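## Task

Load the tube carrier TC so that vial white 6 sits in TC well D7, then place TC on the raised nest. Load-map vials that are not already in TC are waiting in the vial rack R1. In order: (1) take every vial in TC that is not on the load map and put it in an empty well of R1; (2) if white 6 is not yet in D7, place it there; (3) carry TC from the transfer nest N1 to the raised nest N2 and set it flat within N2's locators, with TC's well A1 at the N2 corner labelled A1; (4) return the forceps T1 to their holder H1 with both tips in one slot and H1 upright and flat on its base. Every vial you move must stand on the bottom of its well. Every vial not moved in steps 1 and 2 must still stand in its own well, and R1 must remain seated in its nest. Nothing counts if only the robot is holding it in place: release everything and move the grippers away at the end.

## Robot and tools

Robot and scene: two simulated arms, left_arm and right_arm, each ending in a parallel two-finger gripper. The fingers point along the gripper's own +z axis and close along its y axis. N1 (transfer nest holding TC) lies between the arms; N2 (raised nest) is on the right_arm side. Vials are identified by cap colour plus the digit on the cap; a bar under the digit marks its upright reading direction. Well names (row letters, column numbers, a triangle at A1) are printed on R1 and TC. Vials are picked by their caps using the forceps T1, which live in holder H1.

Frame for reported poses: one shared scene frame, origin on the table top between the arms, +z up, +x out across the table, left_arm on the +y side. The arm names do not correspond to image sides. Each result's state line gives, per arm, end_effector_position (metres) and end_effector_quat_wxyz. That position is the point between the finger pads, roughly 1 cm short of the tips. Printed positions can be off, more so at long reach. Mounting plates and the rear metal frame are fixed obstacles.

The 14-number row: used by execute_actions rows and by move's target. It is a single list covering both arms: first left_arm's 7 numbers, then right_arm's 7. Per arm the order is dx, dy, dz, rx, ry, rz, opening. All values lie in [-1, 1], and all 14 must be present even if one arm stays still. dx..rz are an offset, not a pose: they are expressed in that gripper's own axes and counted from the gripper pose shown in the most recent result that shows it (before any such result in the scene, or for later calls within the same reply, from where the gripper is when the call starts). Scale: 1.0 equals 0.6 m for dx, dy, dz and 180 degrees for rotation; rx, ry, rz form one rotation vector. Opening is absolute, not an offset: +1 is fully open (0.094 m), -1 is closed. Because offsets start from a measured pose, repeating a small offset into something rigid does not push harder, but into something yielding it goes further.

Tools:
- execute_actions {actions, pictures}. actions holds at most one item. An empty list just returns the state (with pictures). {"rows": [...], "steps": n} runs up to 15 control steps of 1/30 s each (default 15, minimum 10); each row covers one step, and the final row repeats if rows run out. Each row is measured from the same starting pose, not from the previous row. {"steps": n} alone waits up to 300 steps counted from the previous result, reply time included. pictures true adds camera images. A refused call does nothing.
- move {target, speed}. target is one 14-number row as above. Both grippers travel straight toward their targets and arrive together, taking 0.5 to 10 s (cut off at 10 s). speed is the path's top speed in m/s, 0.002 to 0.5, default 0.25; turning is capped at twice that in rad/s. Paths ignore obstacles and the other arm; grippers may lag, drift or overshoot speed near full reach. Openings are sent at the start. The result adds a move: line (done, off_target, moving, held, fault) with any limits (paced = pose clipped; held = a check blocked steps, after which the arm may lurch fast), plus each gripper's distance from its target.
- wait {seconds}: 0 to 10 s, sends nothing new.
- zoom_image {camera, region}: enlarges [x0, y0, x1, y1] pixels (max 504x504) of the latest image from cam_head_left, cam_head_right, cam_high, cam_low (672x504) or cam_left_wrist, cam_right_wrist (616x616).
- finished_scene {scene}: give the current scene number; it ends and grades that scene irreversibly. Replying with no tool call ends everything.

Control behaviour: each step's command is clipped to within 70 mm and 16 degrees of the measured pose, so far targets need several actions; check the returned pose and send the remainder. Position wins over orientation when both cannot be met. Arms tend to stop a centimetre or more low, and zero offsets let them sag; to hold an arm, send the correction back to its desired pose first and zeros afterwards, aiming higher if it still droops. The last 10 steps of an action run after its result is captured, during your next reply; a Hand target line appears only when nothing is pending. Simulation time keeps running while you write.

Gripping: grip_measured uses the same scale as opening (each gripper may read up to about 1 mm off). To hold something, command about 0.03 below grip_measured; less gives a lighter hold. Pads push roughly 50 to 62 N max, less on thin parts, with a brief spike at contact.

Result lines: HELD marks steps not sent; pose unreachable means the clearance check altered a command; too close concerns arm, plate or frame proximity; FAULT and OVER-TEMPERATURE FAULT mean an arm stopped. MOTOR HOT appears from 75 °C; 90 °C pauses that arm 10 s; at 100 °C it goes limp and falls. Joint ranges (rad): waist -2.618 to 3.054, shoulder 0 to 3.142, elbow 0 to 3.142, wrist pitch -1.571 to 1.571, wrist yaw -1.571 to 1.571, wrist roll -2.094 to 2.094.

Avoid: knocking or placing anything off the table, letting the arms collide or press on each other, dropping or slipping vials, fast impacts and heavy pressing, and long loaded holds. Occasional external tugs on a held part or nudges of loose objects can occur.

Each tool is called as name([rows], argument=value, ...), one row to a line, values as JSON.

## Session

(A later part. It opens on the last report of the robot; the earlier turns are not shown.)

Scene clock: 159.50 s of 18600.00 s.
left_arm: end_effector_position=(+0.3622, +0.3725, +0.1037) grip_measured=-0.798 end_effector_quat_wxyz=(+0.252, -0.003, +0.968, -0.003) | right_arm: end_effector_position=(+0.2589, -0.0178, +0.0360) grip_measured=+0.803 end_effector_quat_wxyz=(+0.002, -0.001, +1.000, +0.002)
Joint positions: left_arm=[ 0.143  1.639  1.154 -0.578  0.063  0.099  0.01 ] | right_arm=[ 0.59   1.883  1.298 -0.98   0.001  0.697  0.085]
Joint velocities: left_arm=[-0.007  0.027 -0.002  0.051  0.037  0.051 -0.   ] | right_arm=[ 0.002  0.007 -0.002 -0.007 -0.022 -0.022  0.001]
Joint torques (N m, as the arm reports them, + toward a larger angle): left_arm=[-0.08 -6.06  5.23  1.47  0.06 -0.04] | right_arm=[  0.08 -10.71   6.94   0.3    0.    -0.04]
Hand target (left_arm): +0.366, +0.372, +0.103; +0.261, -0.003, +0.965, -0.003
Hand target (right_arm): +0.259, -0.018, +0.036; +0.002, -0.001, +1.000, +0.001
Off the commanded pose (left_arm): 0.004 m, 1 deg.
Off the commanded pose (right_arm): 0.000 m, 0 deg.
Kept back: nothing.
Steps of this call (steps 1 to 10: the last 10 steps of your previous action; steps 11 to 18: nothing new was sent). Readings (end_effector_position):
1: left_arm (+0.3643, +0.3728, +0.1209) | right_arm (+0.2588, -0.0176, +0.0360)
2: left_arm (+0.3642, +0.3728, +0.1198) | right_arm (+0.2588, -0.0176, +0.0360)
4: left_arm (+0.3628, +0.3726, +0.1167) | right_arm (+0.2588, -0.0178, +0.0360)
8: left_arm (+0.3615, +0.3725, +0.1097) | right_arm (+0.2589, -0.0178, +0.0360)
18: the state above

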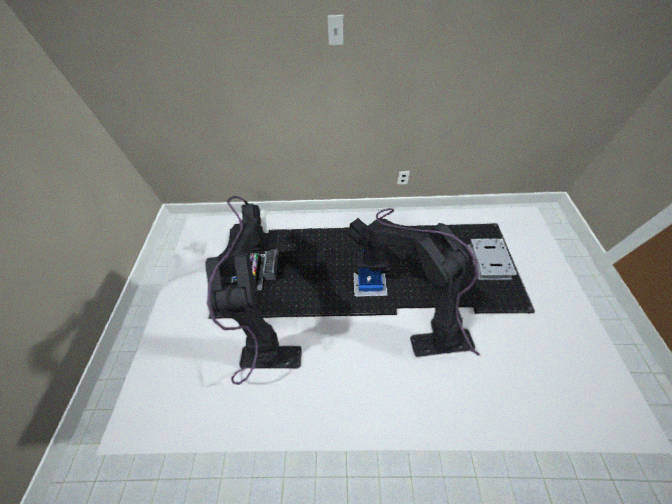

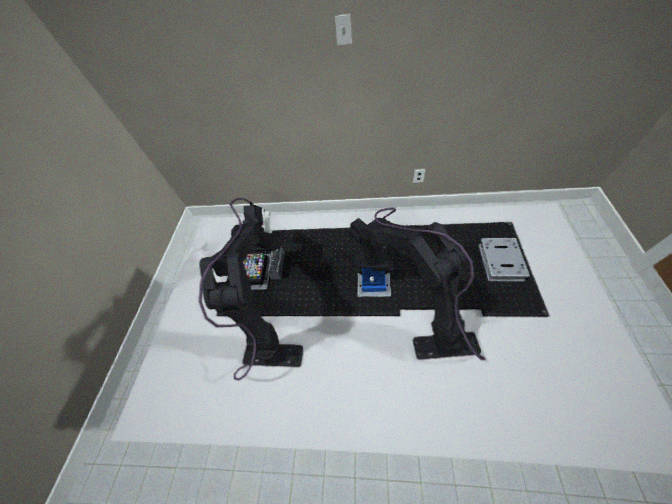

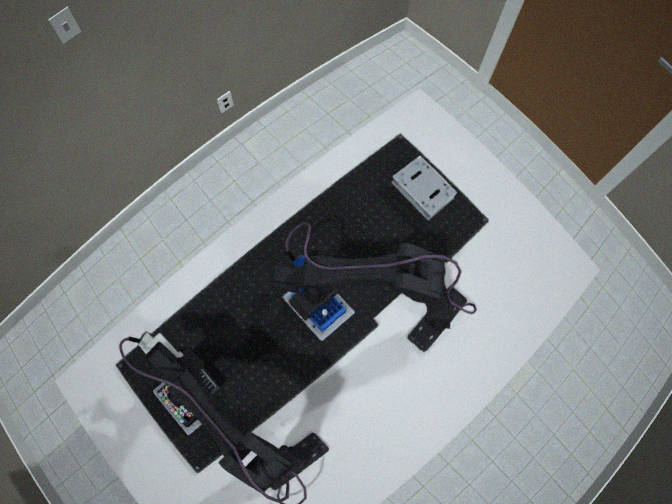

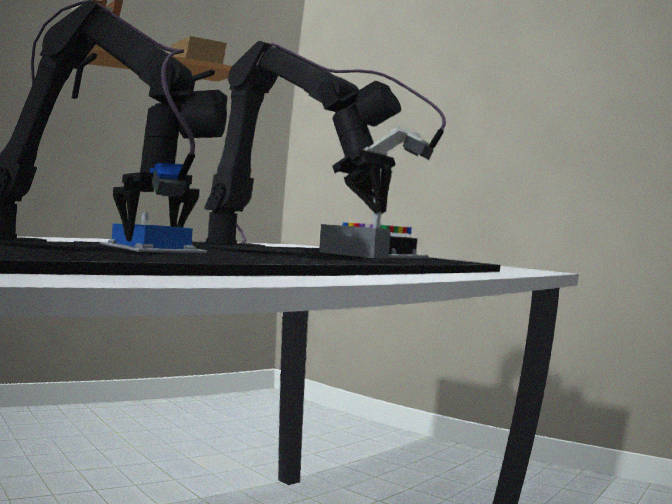

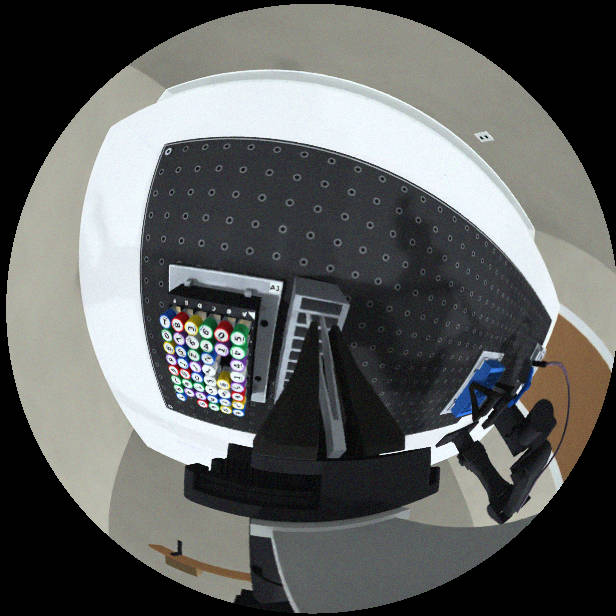

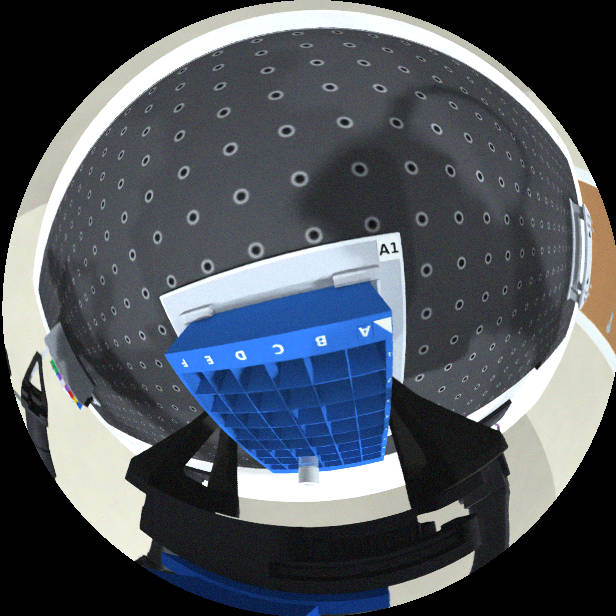

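execute_actions([
  {"rows":[[0.0016,0,0.003,0,0,0,-0.80,-0.003,0.0025,-0.006,-0.002,-0.002,0,0.77],[0.0025,0,0.0044,0,0,0,-0.80,-0.005,0.004,-0.009,-0.003,-0.0035,0,0.77],[0.0033,0,0.0058,0,0,0,-0.80,-0.0065,0.0055,-0.012,-0.0038,-0.0045,0,0.77],[0.004,0,0.0073,0,0,0,-0.80,-0.0065,0.0055,-0.014,-0.0038,-0.0045,0,0.77],[0.0045,0,0.008,0,0,0,-0.80,-0.0065,0.0055,-0.016,-0.0038,-0.0045,0,0.77],[0.0045,0,0.008,0,0,0,-0.80,-0.0065,0.0055,-0.018,-0.0038,-0.0045,0,0.77],[0.0045,0,0.008,0,0,0,-0.80,-0.0065,0.0055,-0.02,-0.0038,-0.0045,0,0.77],[0.0045,0,0.008,0,0,0,-0.80,-0.0065,0.0055,-0.022,-0.0038,-0.0045,0,0.77],[0.0045,0,0.008,0,0,0,-0.785,-0.0065,0.0055,-0.024,-0.0038,-0.0045,0,0.77],[0.0045,0,0.008,0,0,0,-0.77,-0.0065,0.0055,-0.026,-0.0038,-0.0045,0,0.77],[0.0045,0,0.008,0,0,0,-0.755,-0.0065,0.0055,-0.028,-0.0038,-0.0045,0,0.77],[0.0045,0,0.008,0,0,0,-0.74,-0.0065,0.0055,-0.030,-0.0038,-0.0045,0,0.77],[0.0045,0,0.008,0,0,0,-0.725,-0.0065,0.0055,-0.032,-0.0038,-0.0045,0,0.77],[0.0045,0,0.008,0,0,0,-0.71,-0.0065,0.0055,-0.034,-0.0038,-0.0045,0,0.77],[0.0045,0,0.008,0,0,0,-0.69,-0.0065,0.0055,-0.036,-0.0038,-0.0045,0,0.77]],"steps":15},
])

wait(seconds=0.25)

Scene clock: 160.97 s of 18600.00 s.
left_arm: end_effector_position=(+0.3626, +0.3726, +0.1039) grip_measured=-0.798 end_effector_quat_wxyz=(+0.253, -0.003, +0.967, -0.003) | right_arm: end_effector_position=(+0.2587, -0.0179, +0.0360) grip_measured=+0.803 end_effector_quat_wxyz=(+0.002, -0.001, +1.000, +0.001)
Joint positions: left_arm=[ 0.143  1.639  1.154 -0.576  0.063  0.099  0.01 ] | right_arm=[ 0.59   1.883  1.298 -0.98   0.001  0.697  0.085]
Joint velocities: left_arm=[-0.012 -0.017  0.012  0.007 -0.007 -0.022  0.001] | right_arm=[ 0.012 -0.012 -0.007  0.051 -0.022 -0.007 -0.   ]
Joint torques (N m, as the arm reports them, + toward a larger angle): left_arm=[ 0.01 -5.95  4.66  1.42  0.05 -0.02] | right_arm=[  0.07 -11.61   8.77   0.17   0.01  -0.02]
Steps of this call (steps 1 to 39: nothing new was sent; steps 40 to 44: the first 5 steps of this action). Readings (end_effector_position):
40: left_arm (+0.3626, +0.3726, +0.1039) | right_arm (+0.2589, -0.0178, +0.0360)
41: left_arm (+0.3626, +0.3726, +0.1039) | right_arm (+0.2589, -0.0178, +0.0360)
43: left_arm (+0.3626, +0.3726, +0.1039) | right_arm (+0.2588, -0.0179, +0.0360)
44: the state above

Scene clock: 161.57 s of 18600.00 s.
left_arm: end_effector_position=(+0.3626, +0.3726, +0.1039) grip_measured=-0.692 end_effector_quat_wxyz=(+0.253, -0.003, +0.967, -0.003) | right_arm: end_effector_position=(+0.2580, -0.0186, +0.0429) grip_measured=+0.803 end_effector_quat_wxyz=(-0.003, -0.001, +1.000, -0.003)
Joint positions: left_arm=[ 0.143  1.639  1.154 -0.576  0.063  0.099  0.014] | right_arm=[ 0.59   1.883  1.326 -1.022  0.001  0.697  0.085]
Joint velocities: left_arm=[-0.017  0.012  0.012 -0.007 -0.037 -0.051 -0.001] | right_arm=[ 0.012  0.002 -0.007 -0.051  0.007 -0.037  0.   ]
Joint torques (N m, as the arm reports them, + toward a larger angle): left_arm=[ 0.01 -5.96  4.56  1.43  0.07 -0.01] | right_arm=[  0.03 -12.89   8.83   0.15  -0.01  -0.04]
Hand target (left_arm): +0.362, +0.372, +0.098; +0.252, -0.003, +0.968, -0.003
Hand target (right_arm): +0.262, -0.015, +0.057; +0.010, -0.001, +1.000, +0.008
Off the commanded pose (left_arm): 0.006 m, 0 deg.
Off the commanded pose (right_arm): 0.016 m, 2 deg.
Kept back: nothing.
Steps of this call (steps 1 to 10: the last 10 steps of your previous action; steps 11 to 18: nothing new was sent). Readings (end_effector_position):
1: left_arm (+0.3626, +0.3726, +0.1039) | right_arm (+0.2586, -0.0180, +0.0360)
2: left_arm (+0.3626, +0.3726, +0.1039) | right_arm (+0.2585, -0.0181, +0.0360)
4: left_arm (+0.3626, +0.3726, +0.1039) | right_arm (+0.2587, -0.0179, +0.0365)
8: left_arm (+0.3626, +0.3726, +0.1039) | right_arm (+0.2588, -0.0178, +0.0397)
18: the state above

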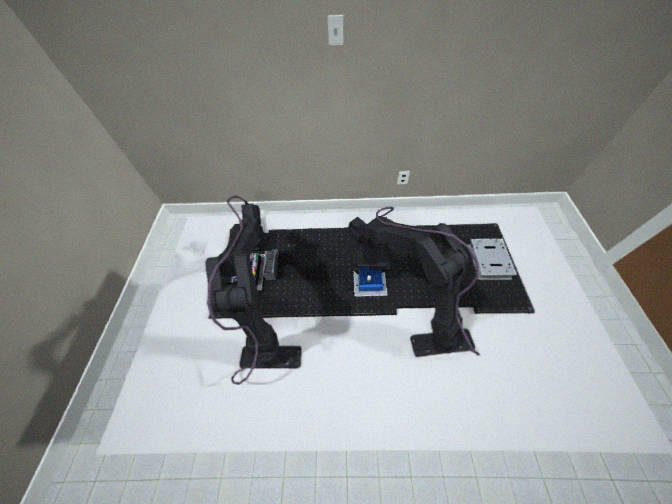

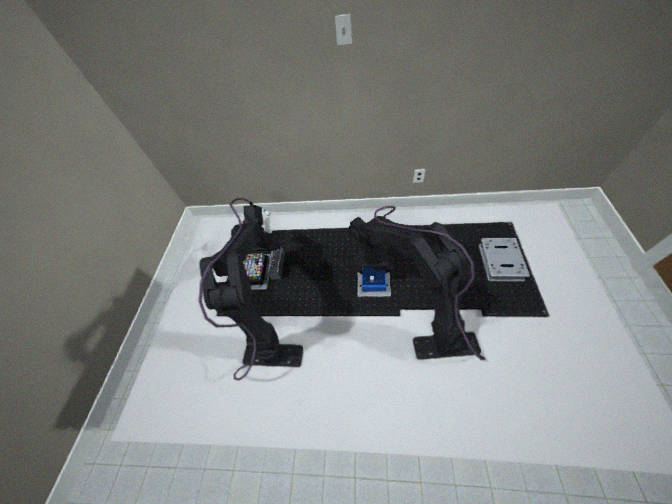

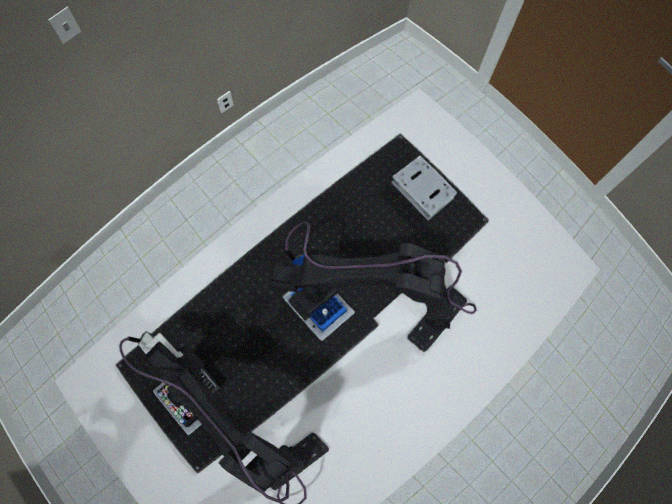

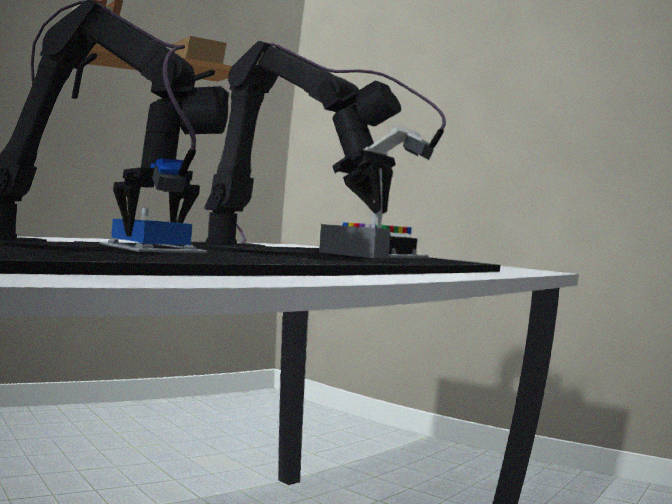

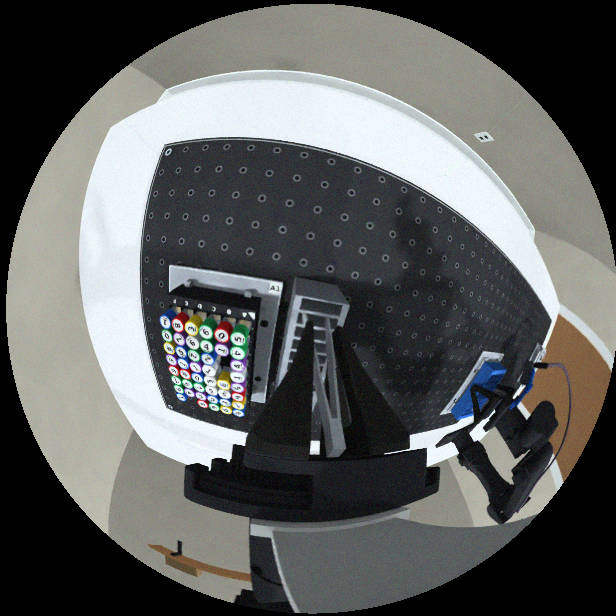

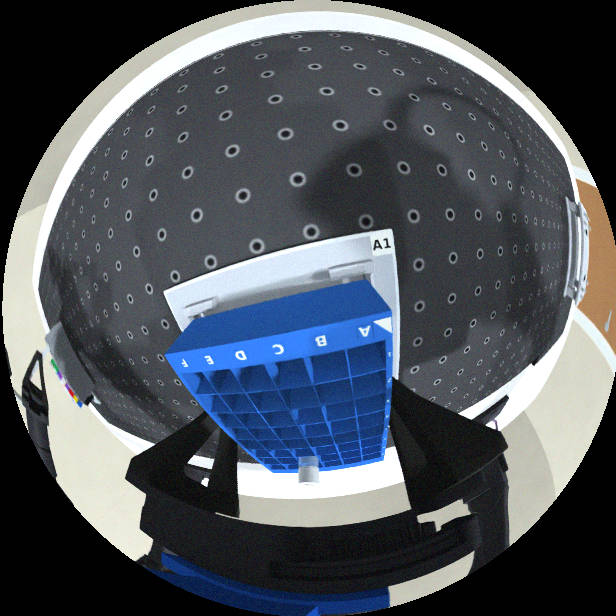

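execute_actions([
  {"rows":[[0.005,0,0.0088,0,0,0,-0.69,-0.007,0.006,-0.026,-0.007,-0.0083,0,0.77],[0.0055,0,0.0098,0,0,0,-0.69,-0.007,0.006,-0.030,-0.007,-0.0083,0,0.77],[0.006,0,0.0107,0,0,0,-0.69,-0.007,0.006,-0.034,-0.007,-0.0083,0,0.77],[0.006,0,0.0107,0,0,0,-0.69,-0.007,0.006,-0.039,-0.007,-0.0083,0,0.77],[0.006,0,0.0107,0,0,0,-0.69,-0.007,0.006,-0.044,-0.007,-0.0083,0,0.77],[0.006,0,0.0107,0,0,0,-0.69,-0.007,0.006,-0.050,-0.007,-0.0083,0,0.77],[0.006,0,0.0107,0,0,0,-0.69,-0.007,0.006,-0.056,-0.007,-0.0083,0,0.77],[0.006,0,0.0107,0,0,0,-0.69,-0.007,0.006,-0.062,-0.007,-0.0083,0,0.77],[0.006,0,0.0107,0,0,0,-0.67,-0.007,0.006,-0.068,-0.007,-0.0083,0,0.77],[0.006,0,0.0107,0,0,0,-0.65,-0.007,0.006,-0.074,-0.007,-0.0083,0,0.77],[0.006,0,0.0107,0,0,0,-0.63,-0.007,0.006,-0.080,-0.007,-0.0083,0,0.77],[0.006,0,0.0107,0,0,0,-0.6,-0.007,0.006,-0.085,-0.007,-0.0083,0,0.77],[0.006,0,0.0107,0,0,0,-0.55,-0.007,0.006,-0.089,-0.007,-0.0083,0,0.77],[0.006,0,0.0107,0,0,0,-0.45,-0.007,0.006,-0.092,-0.007,-0.0083,0,0.77],[0.006,0,0.0107,0,0,0,-0.3,-0.007,0.006,-0.094,-0.007,-0.0083,0,0.77]],"steps":15},
])

wait(seconds=0.3)

zoom_image(camera="cam_high", region=[380, 145, 470, 230])

zoom_image(camera="cam_head_right", region=[465, 220, 555, 295])

Scene clock: 162.90 s of 18600.00 s.
left_arm: end_effector_position=(+0.3618, +0.3725, +0.1021) grip_measured=-0.692 end_effector_quat_wxyz=(+0.252, -0.003, +0.968, -0.003) | right_arm: end_effector_position=(+0.2568, -0.0196, +0.0454) grip_measured=+0.803 end_effector_quat_wxyz=(-0.007, -0.001, +1.000, -0.006)
Joint positions: left_arm=[ 0.143  1.639  1.147 -0.571  0.063  0.099  0.014] | right_arm=[ 0.59   1.883  1.337 -1.042  0.001  0.697  0.085]
Joint velocities: left_arm=[-0.007 -0.017 -0.105 -0.081 -0.066  0.037 -0.001] | right_arm=[-0.007 -0.017  0.168 -0.168 -0.095  0.007 -0.   ]
Joint torques (N m, as the arm reports them, + toward a larger angle): left_arm=[-0.01 -5.79  4.97  1.47  0.07 -0.03] | right_arm=[  0.02 -14.21   9.21   0.22   0.    -0.03]
Steps of this call (steps 1 to 35: nothing new was sent; steps 36 to 40: the first 5 steps of this action). Readings (end_effector_position):
36: left_arm (+0.3626, +0.3726, +0.1039) | right_arm (+0.2574, -0.0190, +0.0429)
37: left_arm (+0.3626, +0.3726, +0.1039) | right_arm (+0.2572, -0.0192, +0.0429)
39: left_arm (+0.3624, +0.3726, +0.1030) | right_arm (+0.2568, -0.0195, +0.0441)
40: the state above

Scene clock: 163.53 s of 18600.00 s.
left_arm: end_effector_position=(+0.3608, +0.3724, +0.1005) grip_measured=-0.302 end_effector_quat_wxyz=(+0.251, -0.003, +0.968, -0.003) | right_arm: end_effector_position=(+0.2608, -0.0162, +0.0868) grip_measured=+0.803 end_effector_quat_wxyz=(+0.003, -0.001, +1.000, +0.002)
Joint positions: left_arm=[ 0.143  1.639  1.142 -0.57   0.063  0.099  0.033] | right_arm=[ 0.59   1.844  1.454 -1.173  0.001  0.697  0.085]
Joint velocities: left_arm=[ 0.012 -0.007 -0.002  0.022 -0.037  0.022  0.   ] | right_arm=[ 0.012  0.007  0.007 -0.051  0.037  0.007  0.   ]
Joint torques (N m, as the arm reports them, + toward a larger angle): left_arm=[ 0.03 -5.81  5.13  1.43  0.06  0.  ] | right_arm=[ -0.03 -12.2    8.74   0.2    0.01  -0.03]
Hand target (left_arm): +0.363, +0.372, +0.097; +0.253, -0.003, +0.967, -0.003
Hand target (right_arm): +0.262, -0.015, +0.098; +0.011, -0.001, +1.000, +0.009
Off the commanded pose (left_arm): 0.004 m, 0 deg.
Off the commanded pose (right_arm): 0.013 m, 1 deg.
Kept back: nothing.
Steps of this call (steps 1 to 10: the last 10 steps of your previous action; steps 11 to 19: nothing new was sent). Readings (end_effector_position):
1: left_arm (+0.3611, +0.3724, +0.1011) | right_arm (+0.2571, -0.0193, +0.0474)
2: left_arm (+0.3605, +0.3723, +0.1004) | right_arm (+0.2576, -0.0189, +0.0501)
4: left_arm (+0.3605, +0.3723, +0.1003) | right_arm (+0.2590, -0.0177, +0.0576)
8: left_arm (+0.3608, +0.3724, +0.1005) | right_arm (+0.2631, -0.0143, +0.0752)
19: the state above

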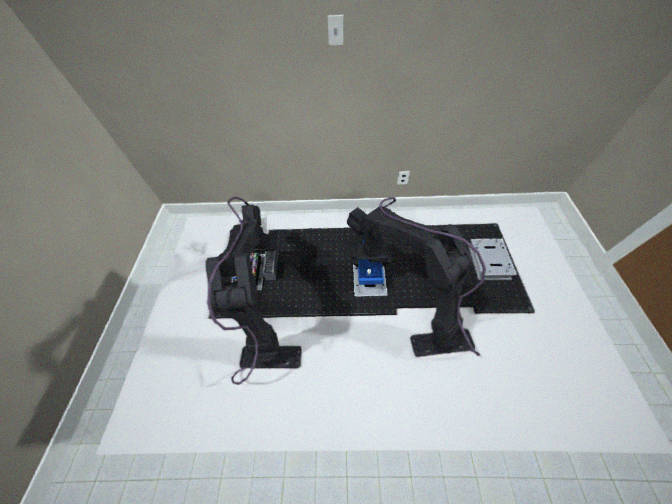

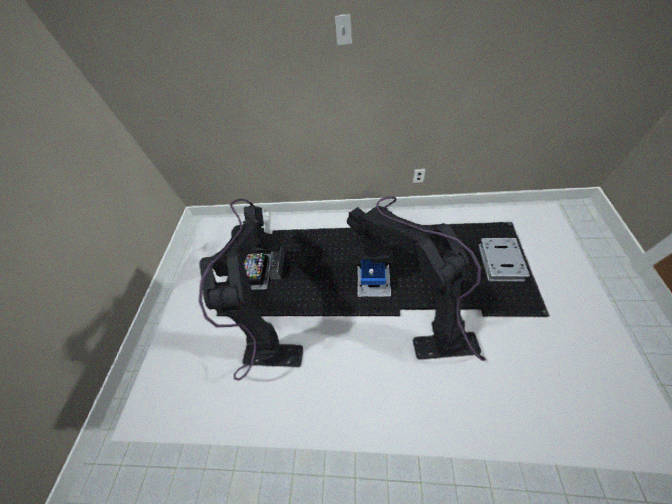

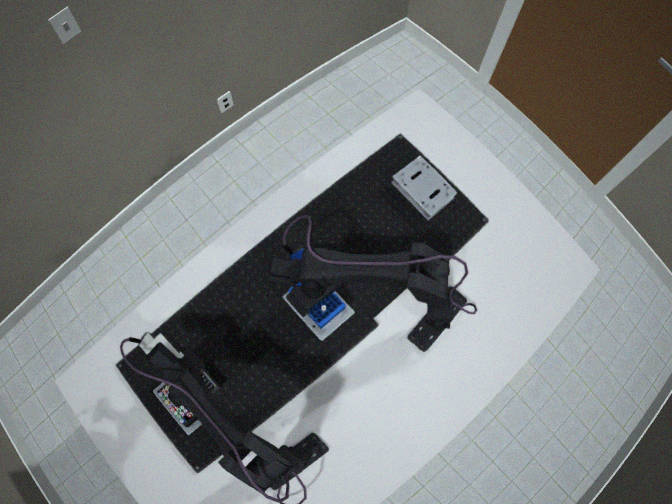

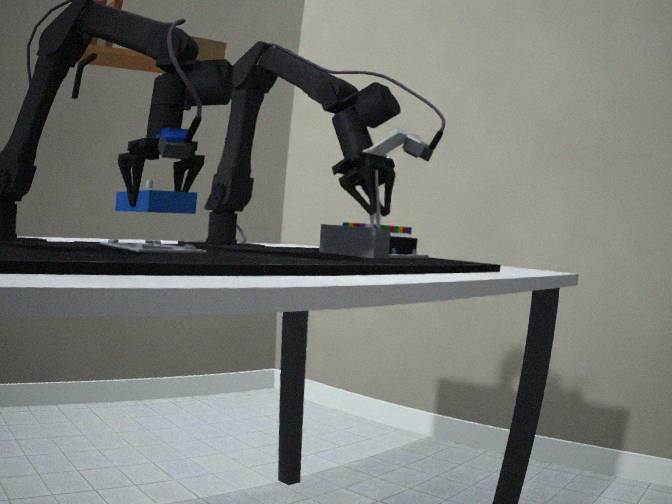

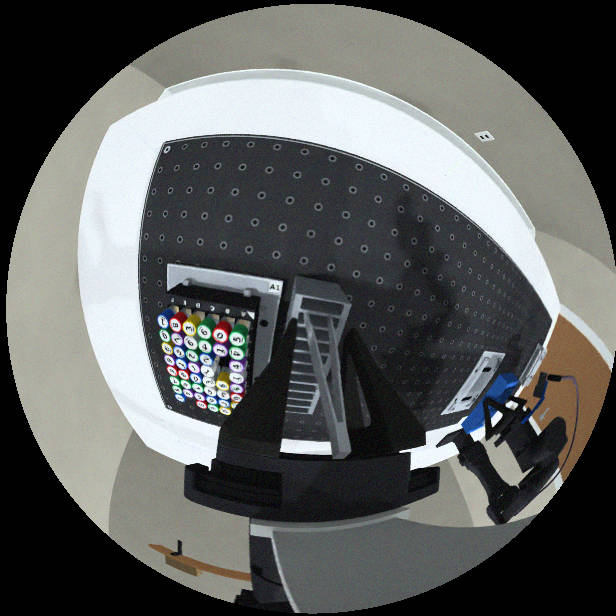

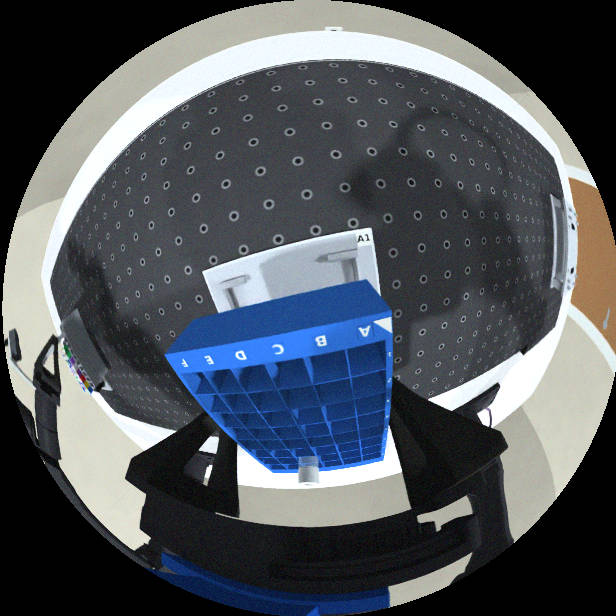

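Region (380, 145, 470, 230) of cam_high's 672x504 image, scaled by 5.600, with more detail than that image has.

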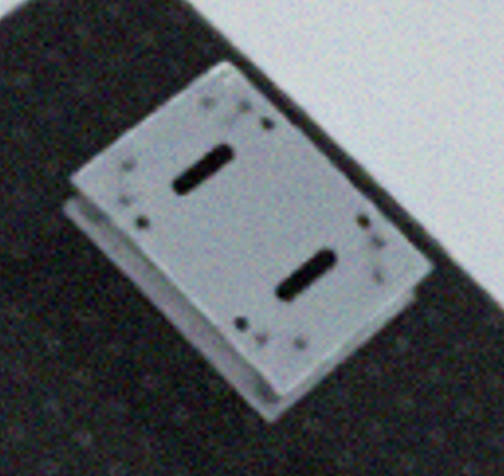

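Region (465, 220, 555, 295) of cam_head_right's 672x504 image, scaled by 5.600, with more detail than that image has.

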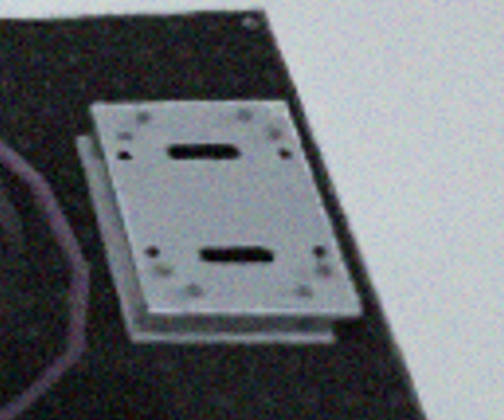

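move(target=[0,0,-0.17,0,0,0,-0.2,-0.09,-0.757,-0.075,0,0,0,0.77], speed=0.3)

Scene clock: 166.33 s of 18600.00 s.
left_arm: end_effector_position=(+0.3103, +0.3727, +0.1744) grip_measured=-0.202 end_effector_quat_wxyz=(+0.235, -0.005, +0.972, -0.001) | right_arm: end_effector_position=(+0.3107, -0.4633, +0.1207) grip_measured=+0.803 end_effector_quat_wxyz=(-0.006, +0.005, +1.000, +0.009)
Joint positions: left_arm=[ 0.162  1.447  1.266 -0.92   0.064  0.114  0.037] | right_arm=[-0.744  2.035  1.852 -1.408 -0.008 -0.625  0.085]
Joint velocities: left_arm=[-0.007 -0.002 -0.022  0.037 -0.095  0.022 -0.   ] | right_arm=[ 0.007  0.007 -0.012  0.066 -0.007  0.007 -0.001]
Joint torques (N m, as the arm reports them, + toward a larger angle): left_arm=[ 0.73 -6.33  8.27  1.04  0.21  0.1 ] | right_arm=[  0.52 -11.55   9.2    0.17  -0.09  -0.09]
Hand target (left_arm): +0.311, +0.374, +0.189; +0.251, -0.003, +0.968, -0.002
Hand target (right_arm): +0.315, -0.462, +0.123; -0.002, -0.001, +1.000, +0.012
Off the commanded pose (left_arm): 0.015 m, 2 deg.
Off the commanded pose (right_arm): 0.013 m, 1 deg.
Kept back: nothing.
move: off_target (left_arm, right_arm)

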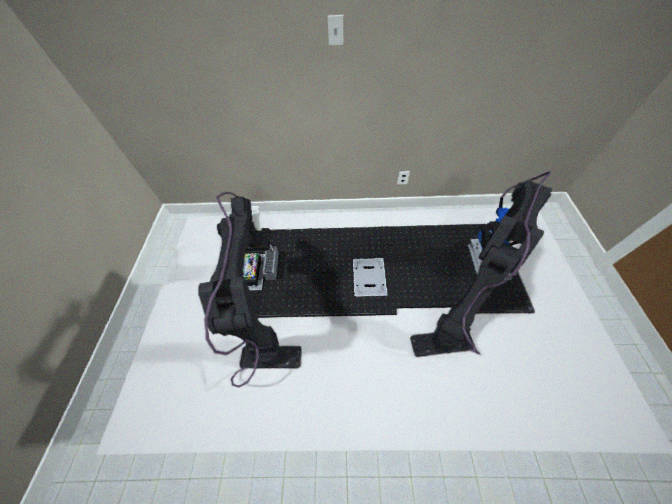

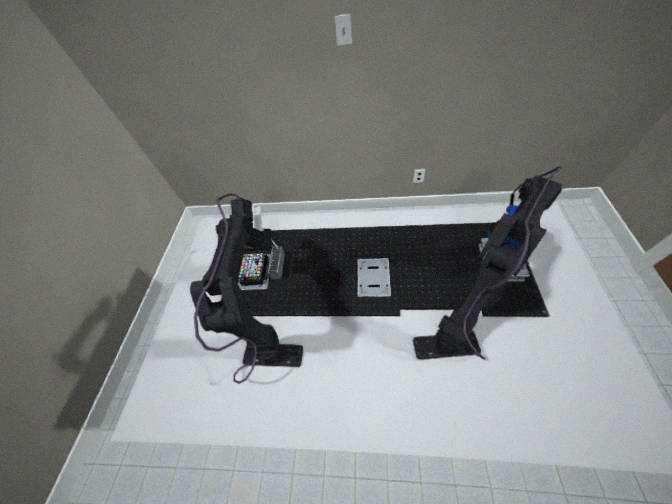

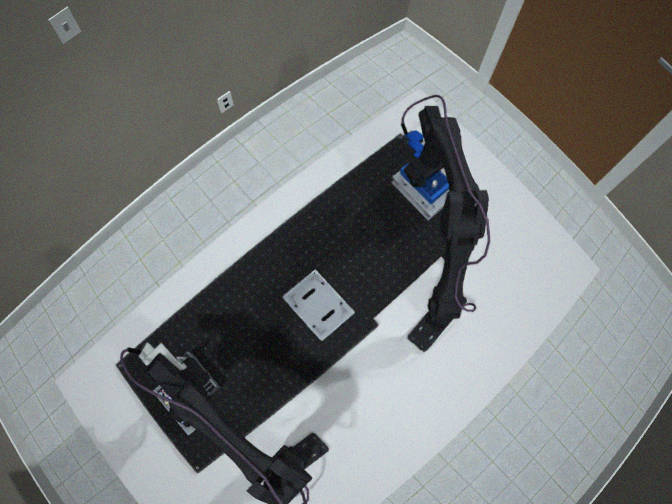

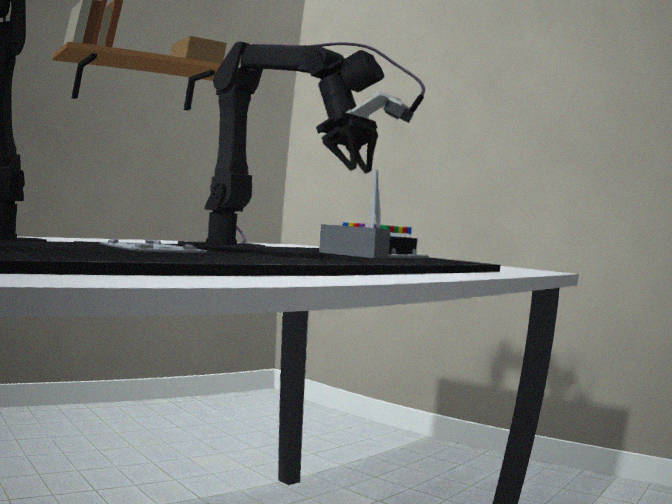

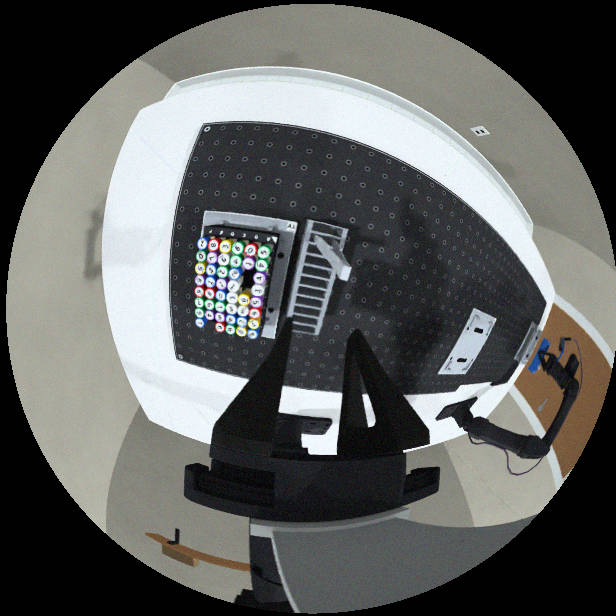

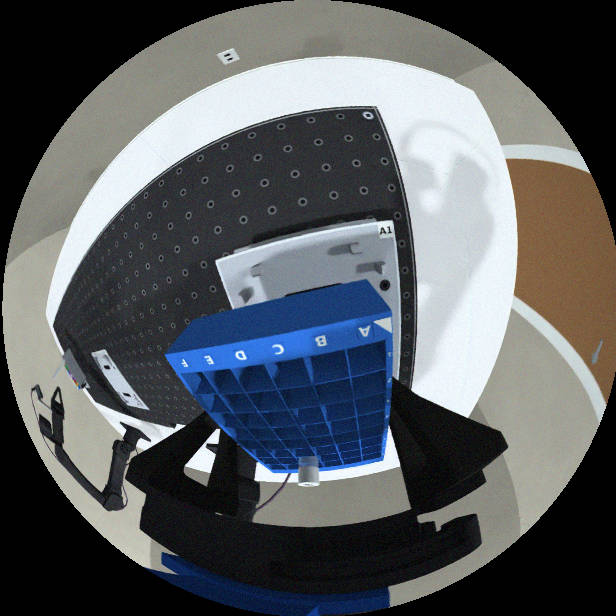

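execute_actions([
  {"rows":[[0,0,-0.005,0,0,0,-0.2,0.001,-0.003,0.008,0.001,0.0005,-0.0005,0.77],[0,0,-0.005,0,0,0,-0.2,0.002,-0.006,0.014,0.002,0.001,-0.001,0.77],[0,0,-0.005,0,0,0,-0.2,0.003,-0.009,0.019,0.003,0.0015,-0.0015,0.77],[0,0,-0.005,0,0,0,-0.2,0.004,-0.012,0.024,0.004,0.002,-0.002,0.77],[0,0,-0.005,0,0,0,-0.2,0.005,-0.015,0.028,0.005,0.003,-0.0025,0.77],[0,0,-0.005,0,0,0,-0.2,0.006,-0.018,0.032,0.006,0.0036,-0.0032,0.77],[0,0,-0.005,0,0,0,-0.2,0.007,-0.0205,0.036,0.006,0.0036,-0.0032,0.77],[0,0,-0.005,0,0,0,-0.2,0.008,-0.023,0.040,0.006,0.0036,-0.0032,0.77],[0,0,-0.005,0,0,0,-0.2,0.009,-0.025,0.044,0.006,0.0036,-0.0032,0.77],[0,0,-0.005,0,0,0,-0.2,0.0097,-0.0267,0.048,0.006,0.0036,-0.0032,0.77],[0,0,-0.005,0,0,0,-0.2,0.0097,-0.0267,0.052,0.006,0.0036,-0.0032,0.77],[0,0,-0.005,0,0,0,-0.2,0.0097,-0.0267,0.055,0.006,0.0036,-0.0032,0.77],[0,0,-0.005,0,0,0,-0.2,0.0097,-0.0267,0.0578,0.006,0.0036,-0.0032,0.77]],"steps":15},
])

wait(seconds=0.35)

zoom_image(camera="cam_right_wrist", region=[150, 200, 430, 380])

Scene clock: 168.37 s of 18600.00 s.
left_arm: end_effector_position=(+0.3102, +0.3727, +0.1743) grip_measured=-0.202 end_effector_quat_wxyz=(+0.235, -0.005, +0.972, -0.001) | right_arm: end_effector_position=(+0.3107, -0.4640, +0.1142) grip_measured=+0.803 end_effector_quat_wxyz=(-0.006, +0.002, +1.000, +0.008)
Joint positions: left_arm=[ 0.162  1.447  1.266 -0.92   0.064  0.114  0.037] | right_arm=[-0.744  2.035  1.826 -1.381 -0.005 -0.631  0.085]
Joint velocities: left_arm=[-0.022 -0.022 -0.012 -0.037  0.007 -0.037  0.   ] | right_arm=[-0.002 -0.002 -0.281  0.256  0.037 -0.051  0.   ]
Joint torques (N m, as the arm reports them, + toward a larger angle): left_arm=[ 0.09 -5.18  6.53  1.09  0.06 -0.01] | right_arm=[ -1.11 -11.86   6.38   0.26   0.05  -0.1 ]
Steps of this call (steps 1 to 56: nothing new was sent; steps 57 to 61: the first 5 steps of this action). Readings (end_effector_position):
57: left_arm (+0.3102, +0.3727, +0.1743) | right_arm (+0.3105, -0.4632, +0.1207)
58: left_arm (+0.3102, +0.3727, +0.1743) | right_arm (+0.3108, -0.4634, +0.1199)
60: left_arm (+0.3102, +0.3727, +0.1743) | right_arm (+0.3112, -0.4639, +0.1166)
61: the state above

Scene clock: 169.07 s of 18600.00 s.
left_arm: end_effector_position=(+0.3102, +0.3727, +0.1743) grip_measured=-0.202 end_effector_quat_wxyz=(+0.235, -0.005, +0.972, -0.001) | right_arm: end_effector_position=(+0.3075, -0.4754, +0.0921) grip_measured=+0.803 end_effector_quat_wxyz=(-0.006, -0.000, +1.000, -0.000)
Joint positions: left_arm=[ 0.162  1.447  1.266 -0.92   0.064  0.114  0.037] | right_arm=[-0.766  2.044  1.751 -1.287  0.007 -0.658  0.085]
Joint velocities: left_arm=[-0.002  0.012  0.007  0.022 -0.037  0.051 -0.   ] | right_arm=[ 0.002  0.002  0.012 -0.037 -0.007 -0.007 -0.002]
Joint torques (N m, as the arm reports them, + toward a larger angle): left_arm=[ 0.13 -5.17  6.53  1.09  0.07 -0.01] | right_arm=[ -0.6  -11.9    6.44   0.34   0.05  -0.09]
Hand target (left_arm): +0.309, +0.373, +0.177; +0.235, -0.005, +0.972, -0.001
Hand target (right_arm): +0.305, -0.478, +0.086; -0.011, +0.000, +1.000, +0.000
Off the commanded pose (left_arm): 0.003 m, 0 deg.
Off the commanded pose (right_arm): 0.008 m, 1 deg.
Kept back: nothing.
Steps of this call (steps 1 to 10: the last 10 steps of your previous action; steps 11 to 21: nothing new was sent). Readings (end_effector_position):
1: left_arm (+0.3102, +0.3727, +0.1743) | right_arm (+0.3100, -0.4642, +0.1118)
2: left_arm (+0.3102, +0.3727, +0.1743) | right_arm (+0.3091, -0.4644, +0.1095)
4: left_arm (+0.3102, +0.3727, +0.1743) | right_arm (+0.3074, -0.4660, +0.1055)
8: left_arm (+0.3102, +0.3727, +0.1743) | right_arm (+0.3046, -0.4713, +0.0983)
21: the state above

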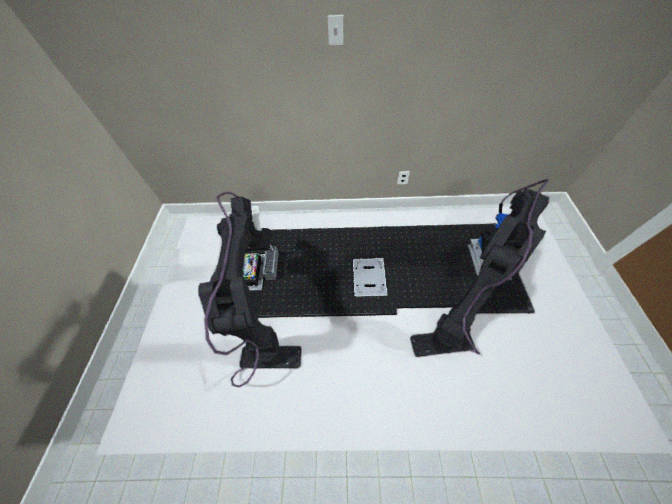

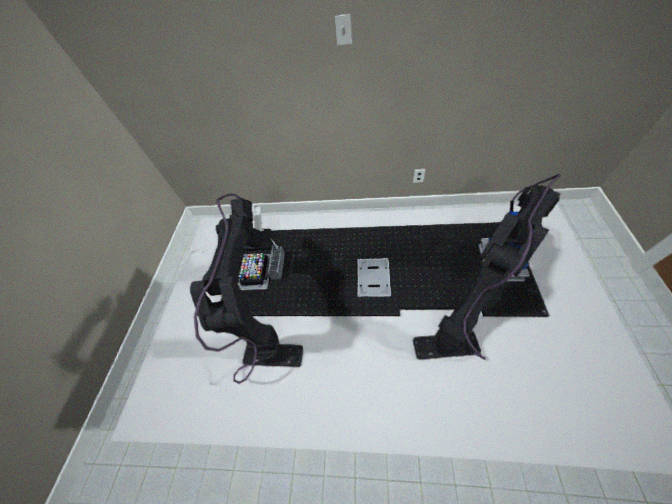

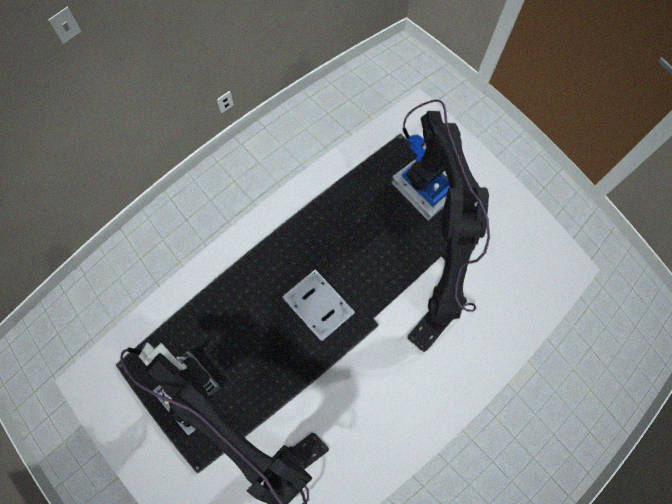

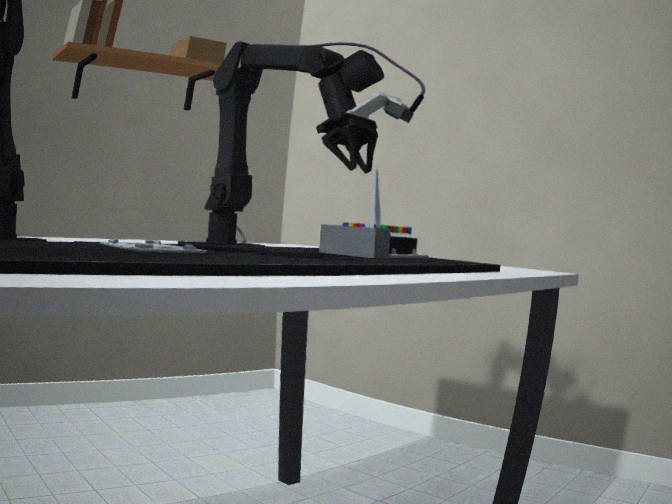

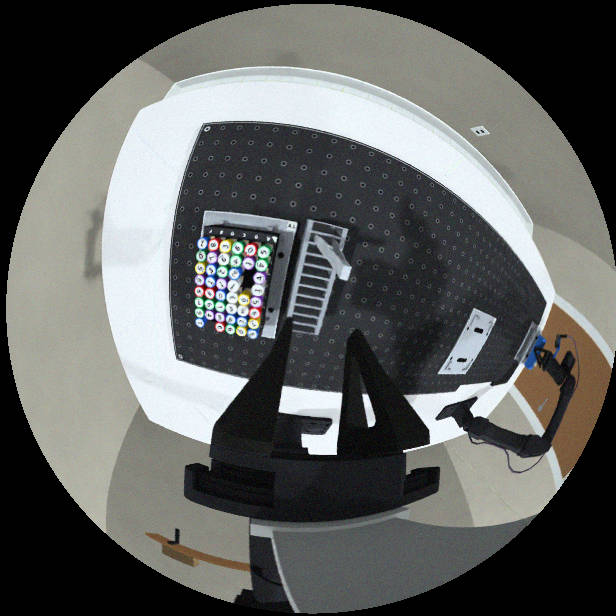

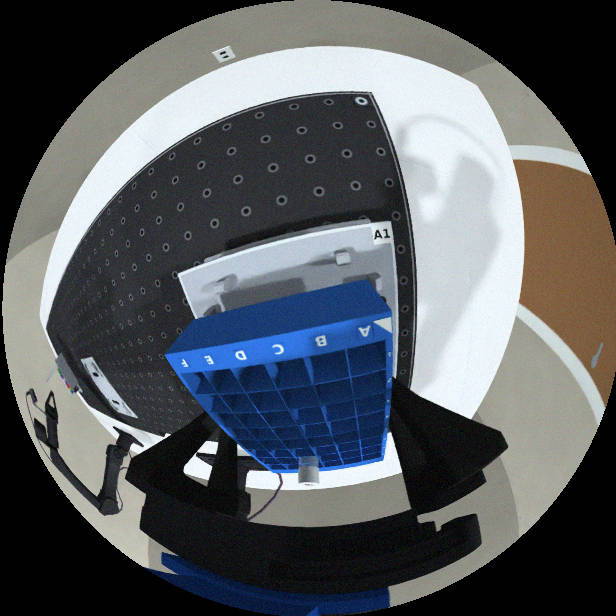

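Region (150, 200, 430, 380) of cam_right_wrist's 616x616 image, scaled by 1.800, with more detail than that image has; it fills the top 324 rows of this view, and the rest is white.

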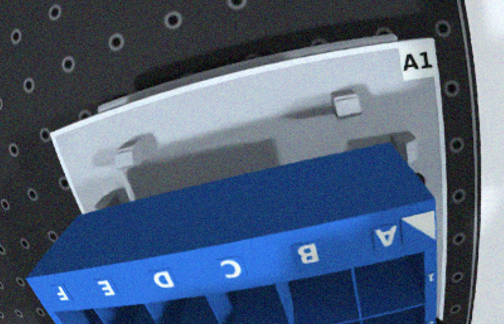

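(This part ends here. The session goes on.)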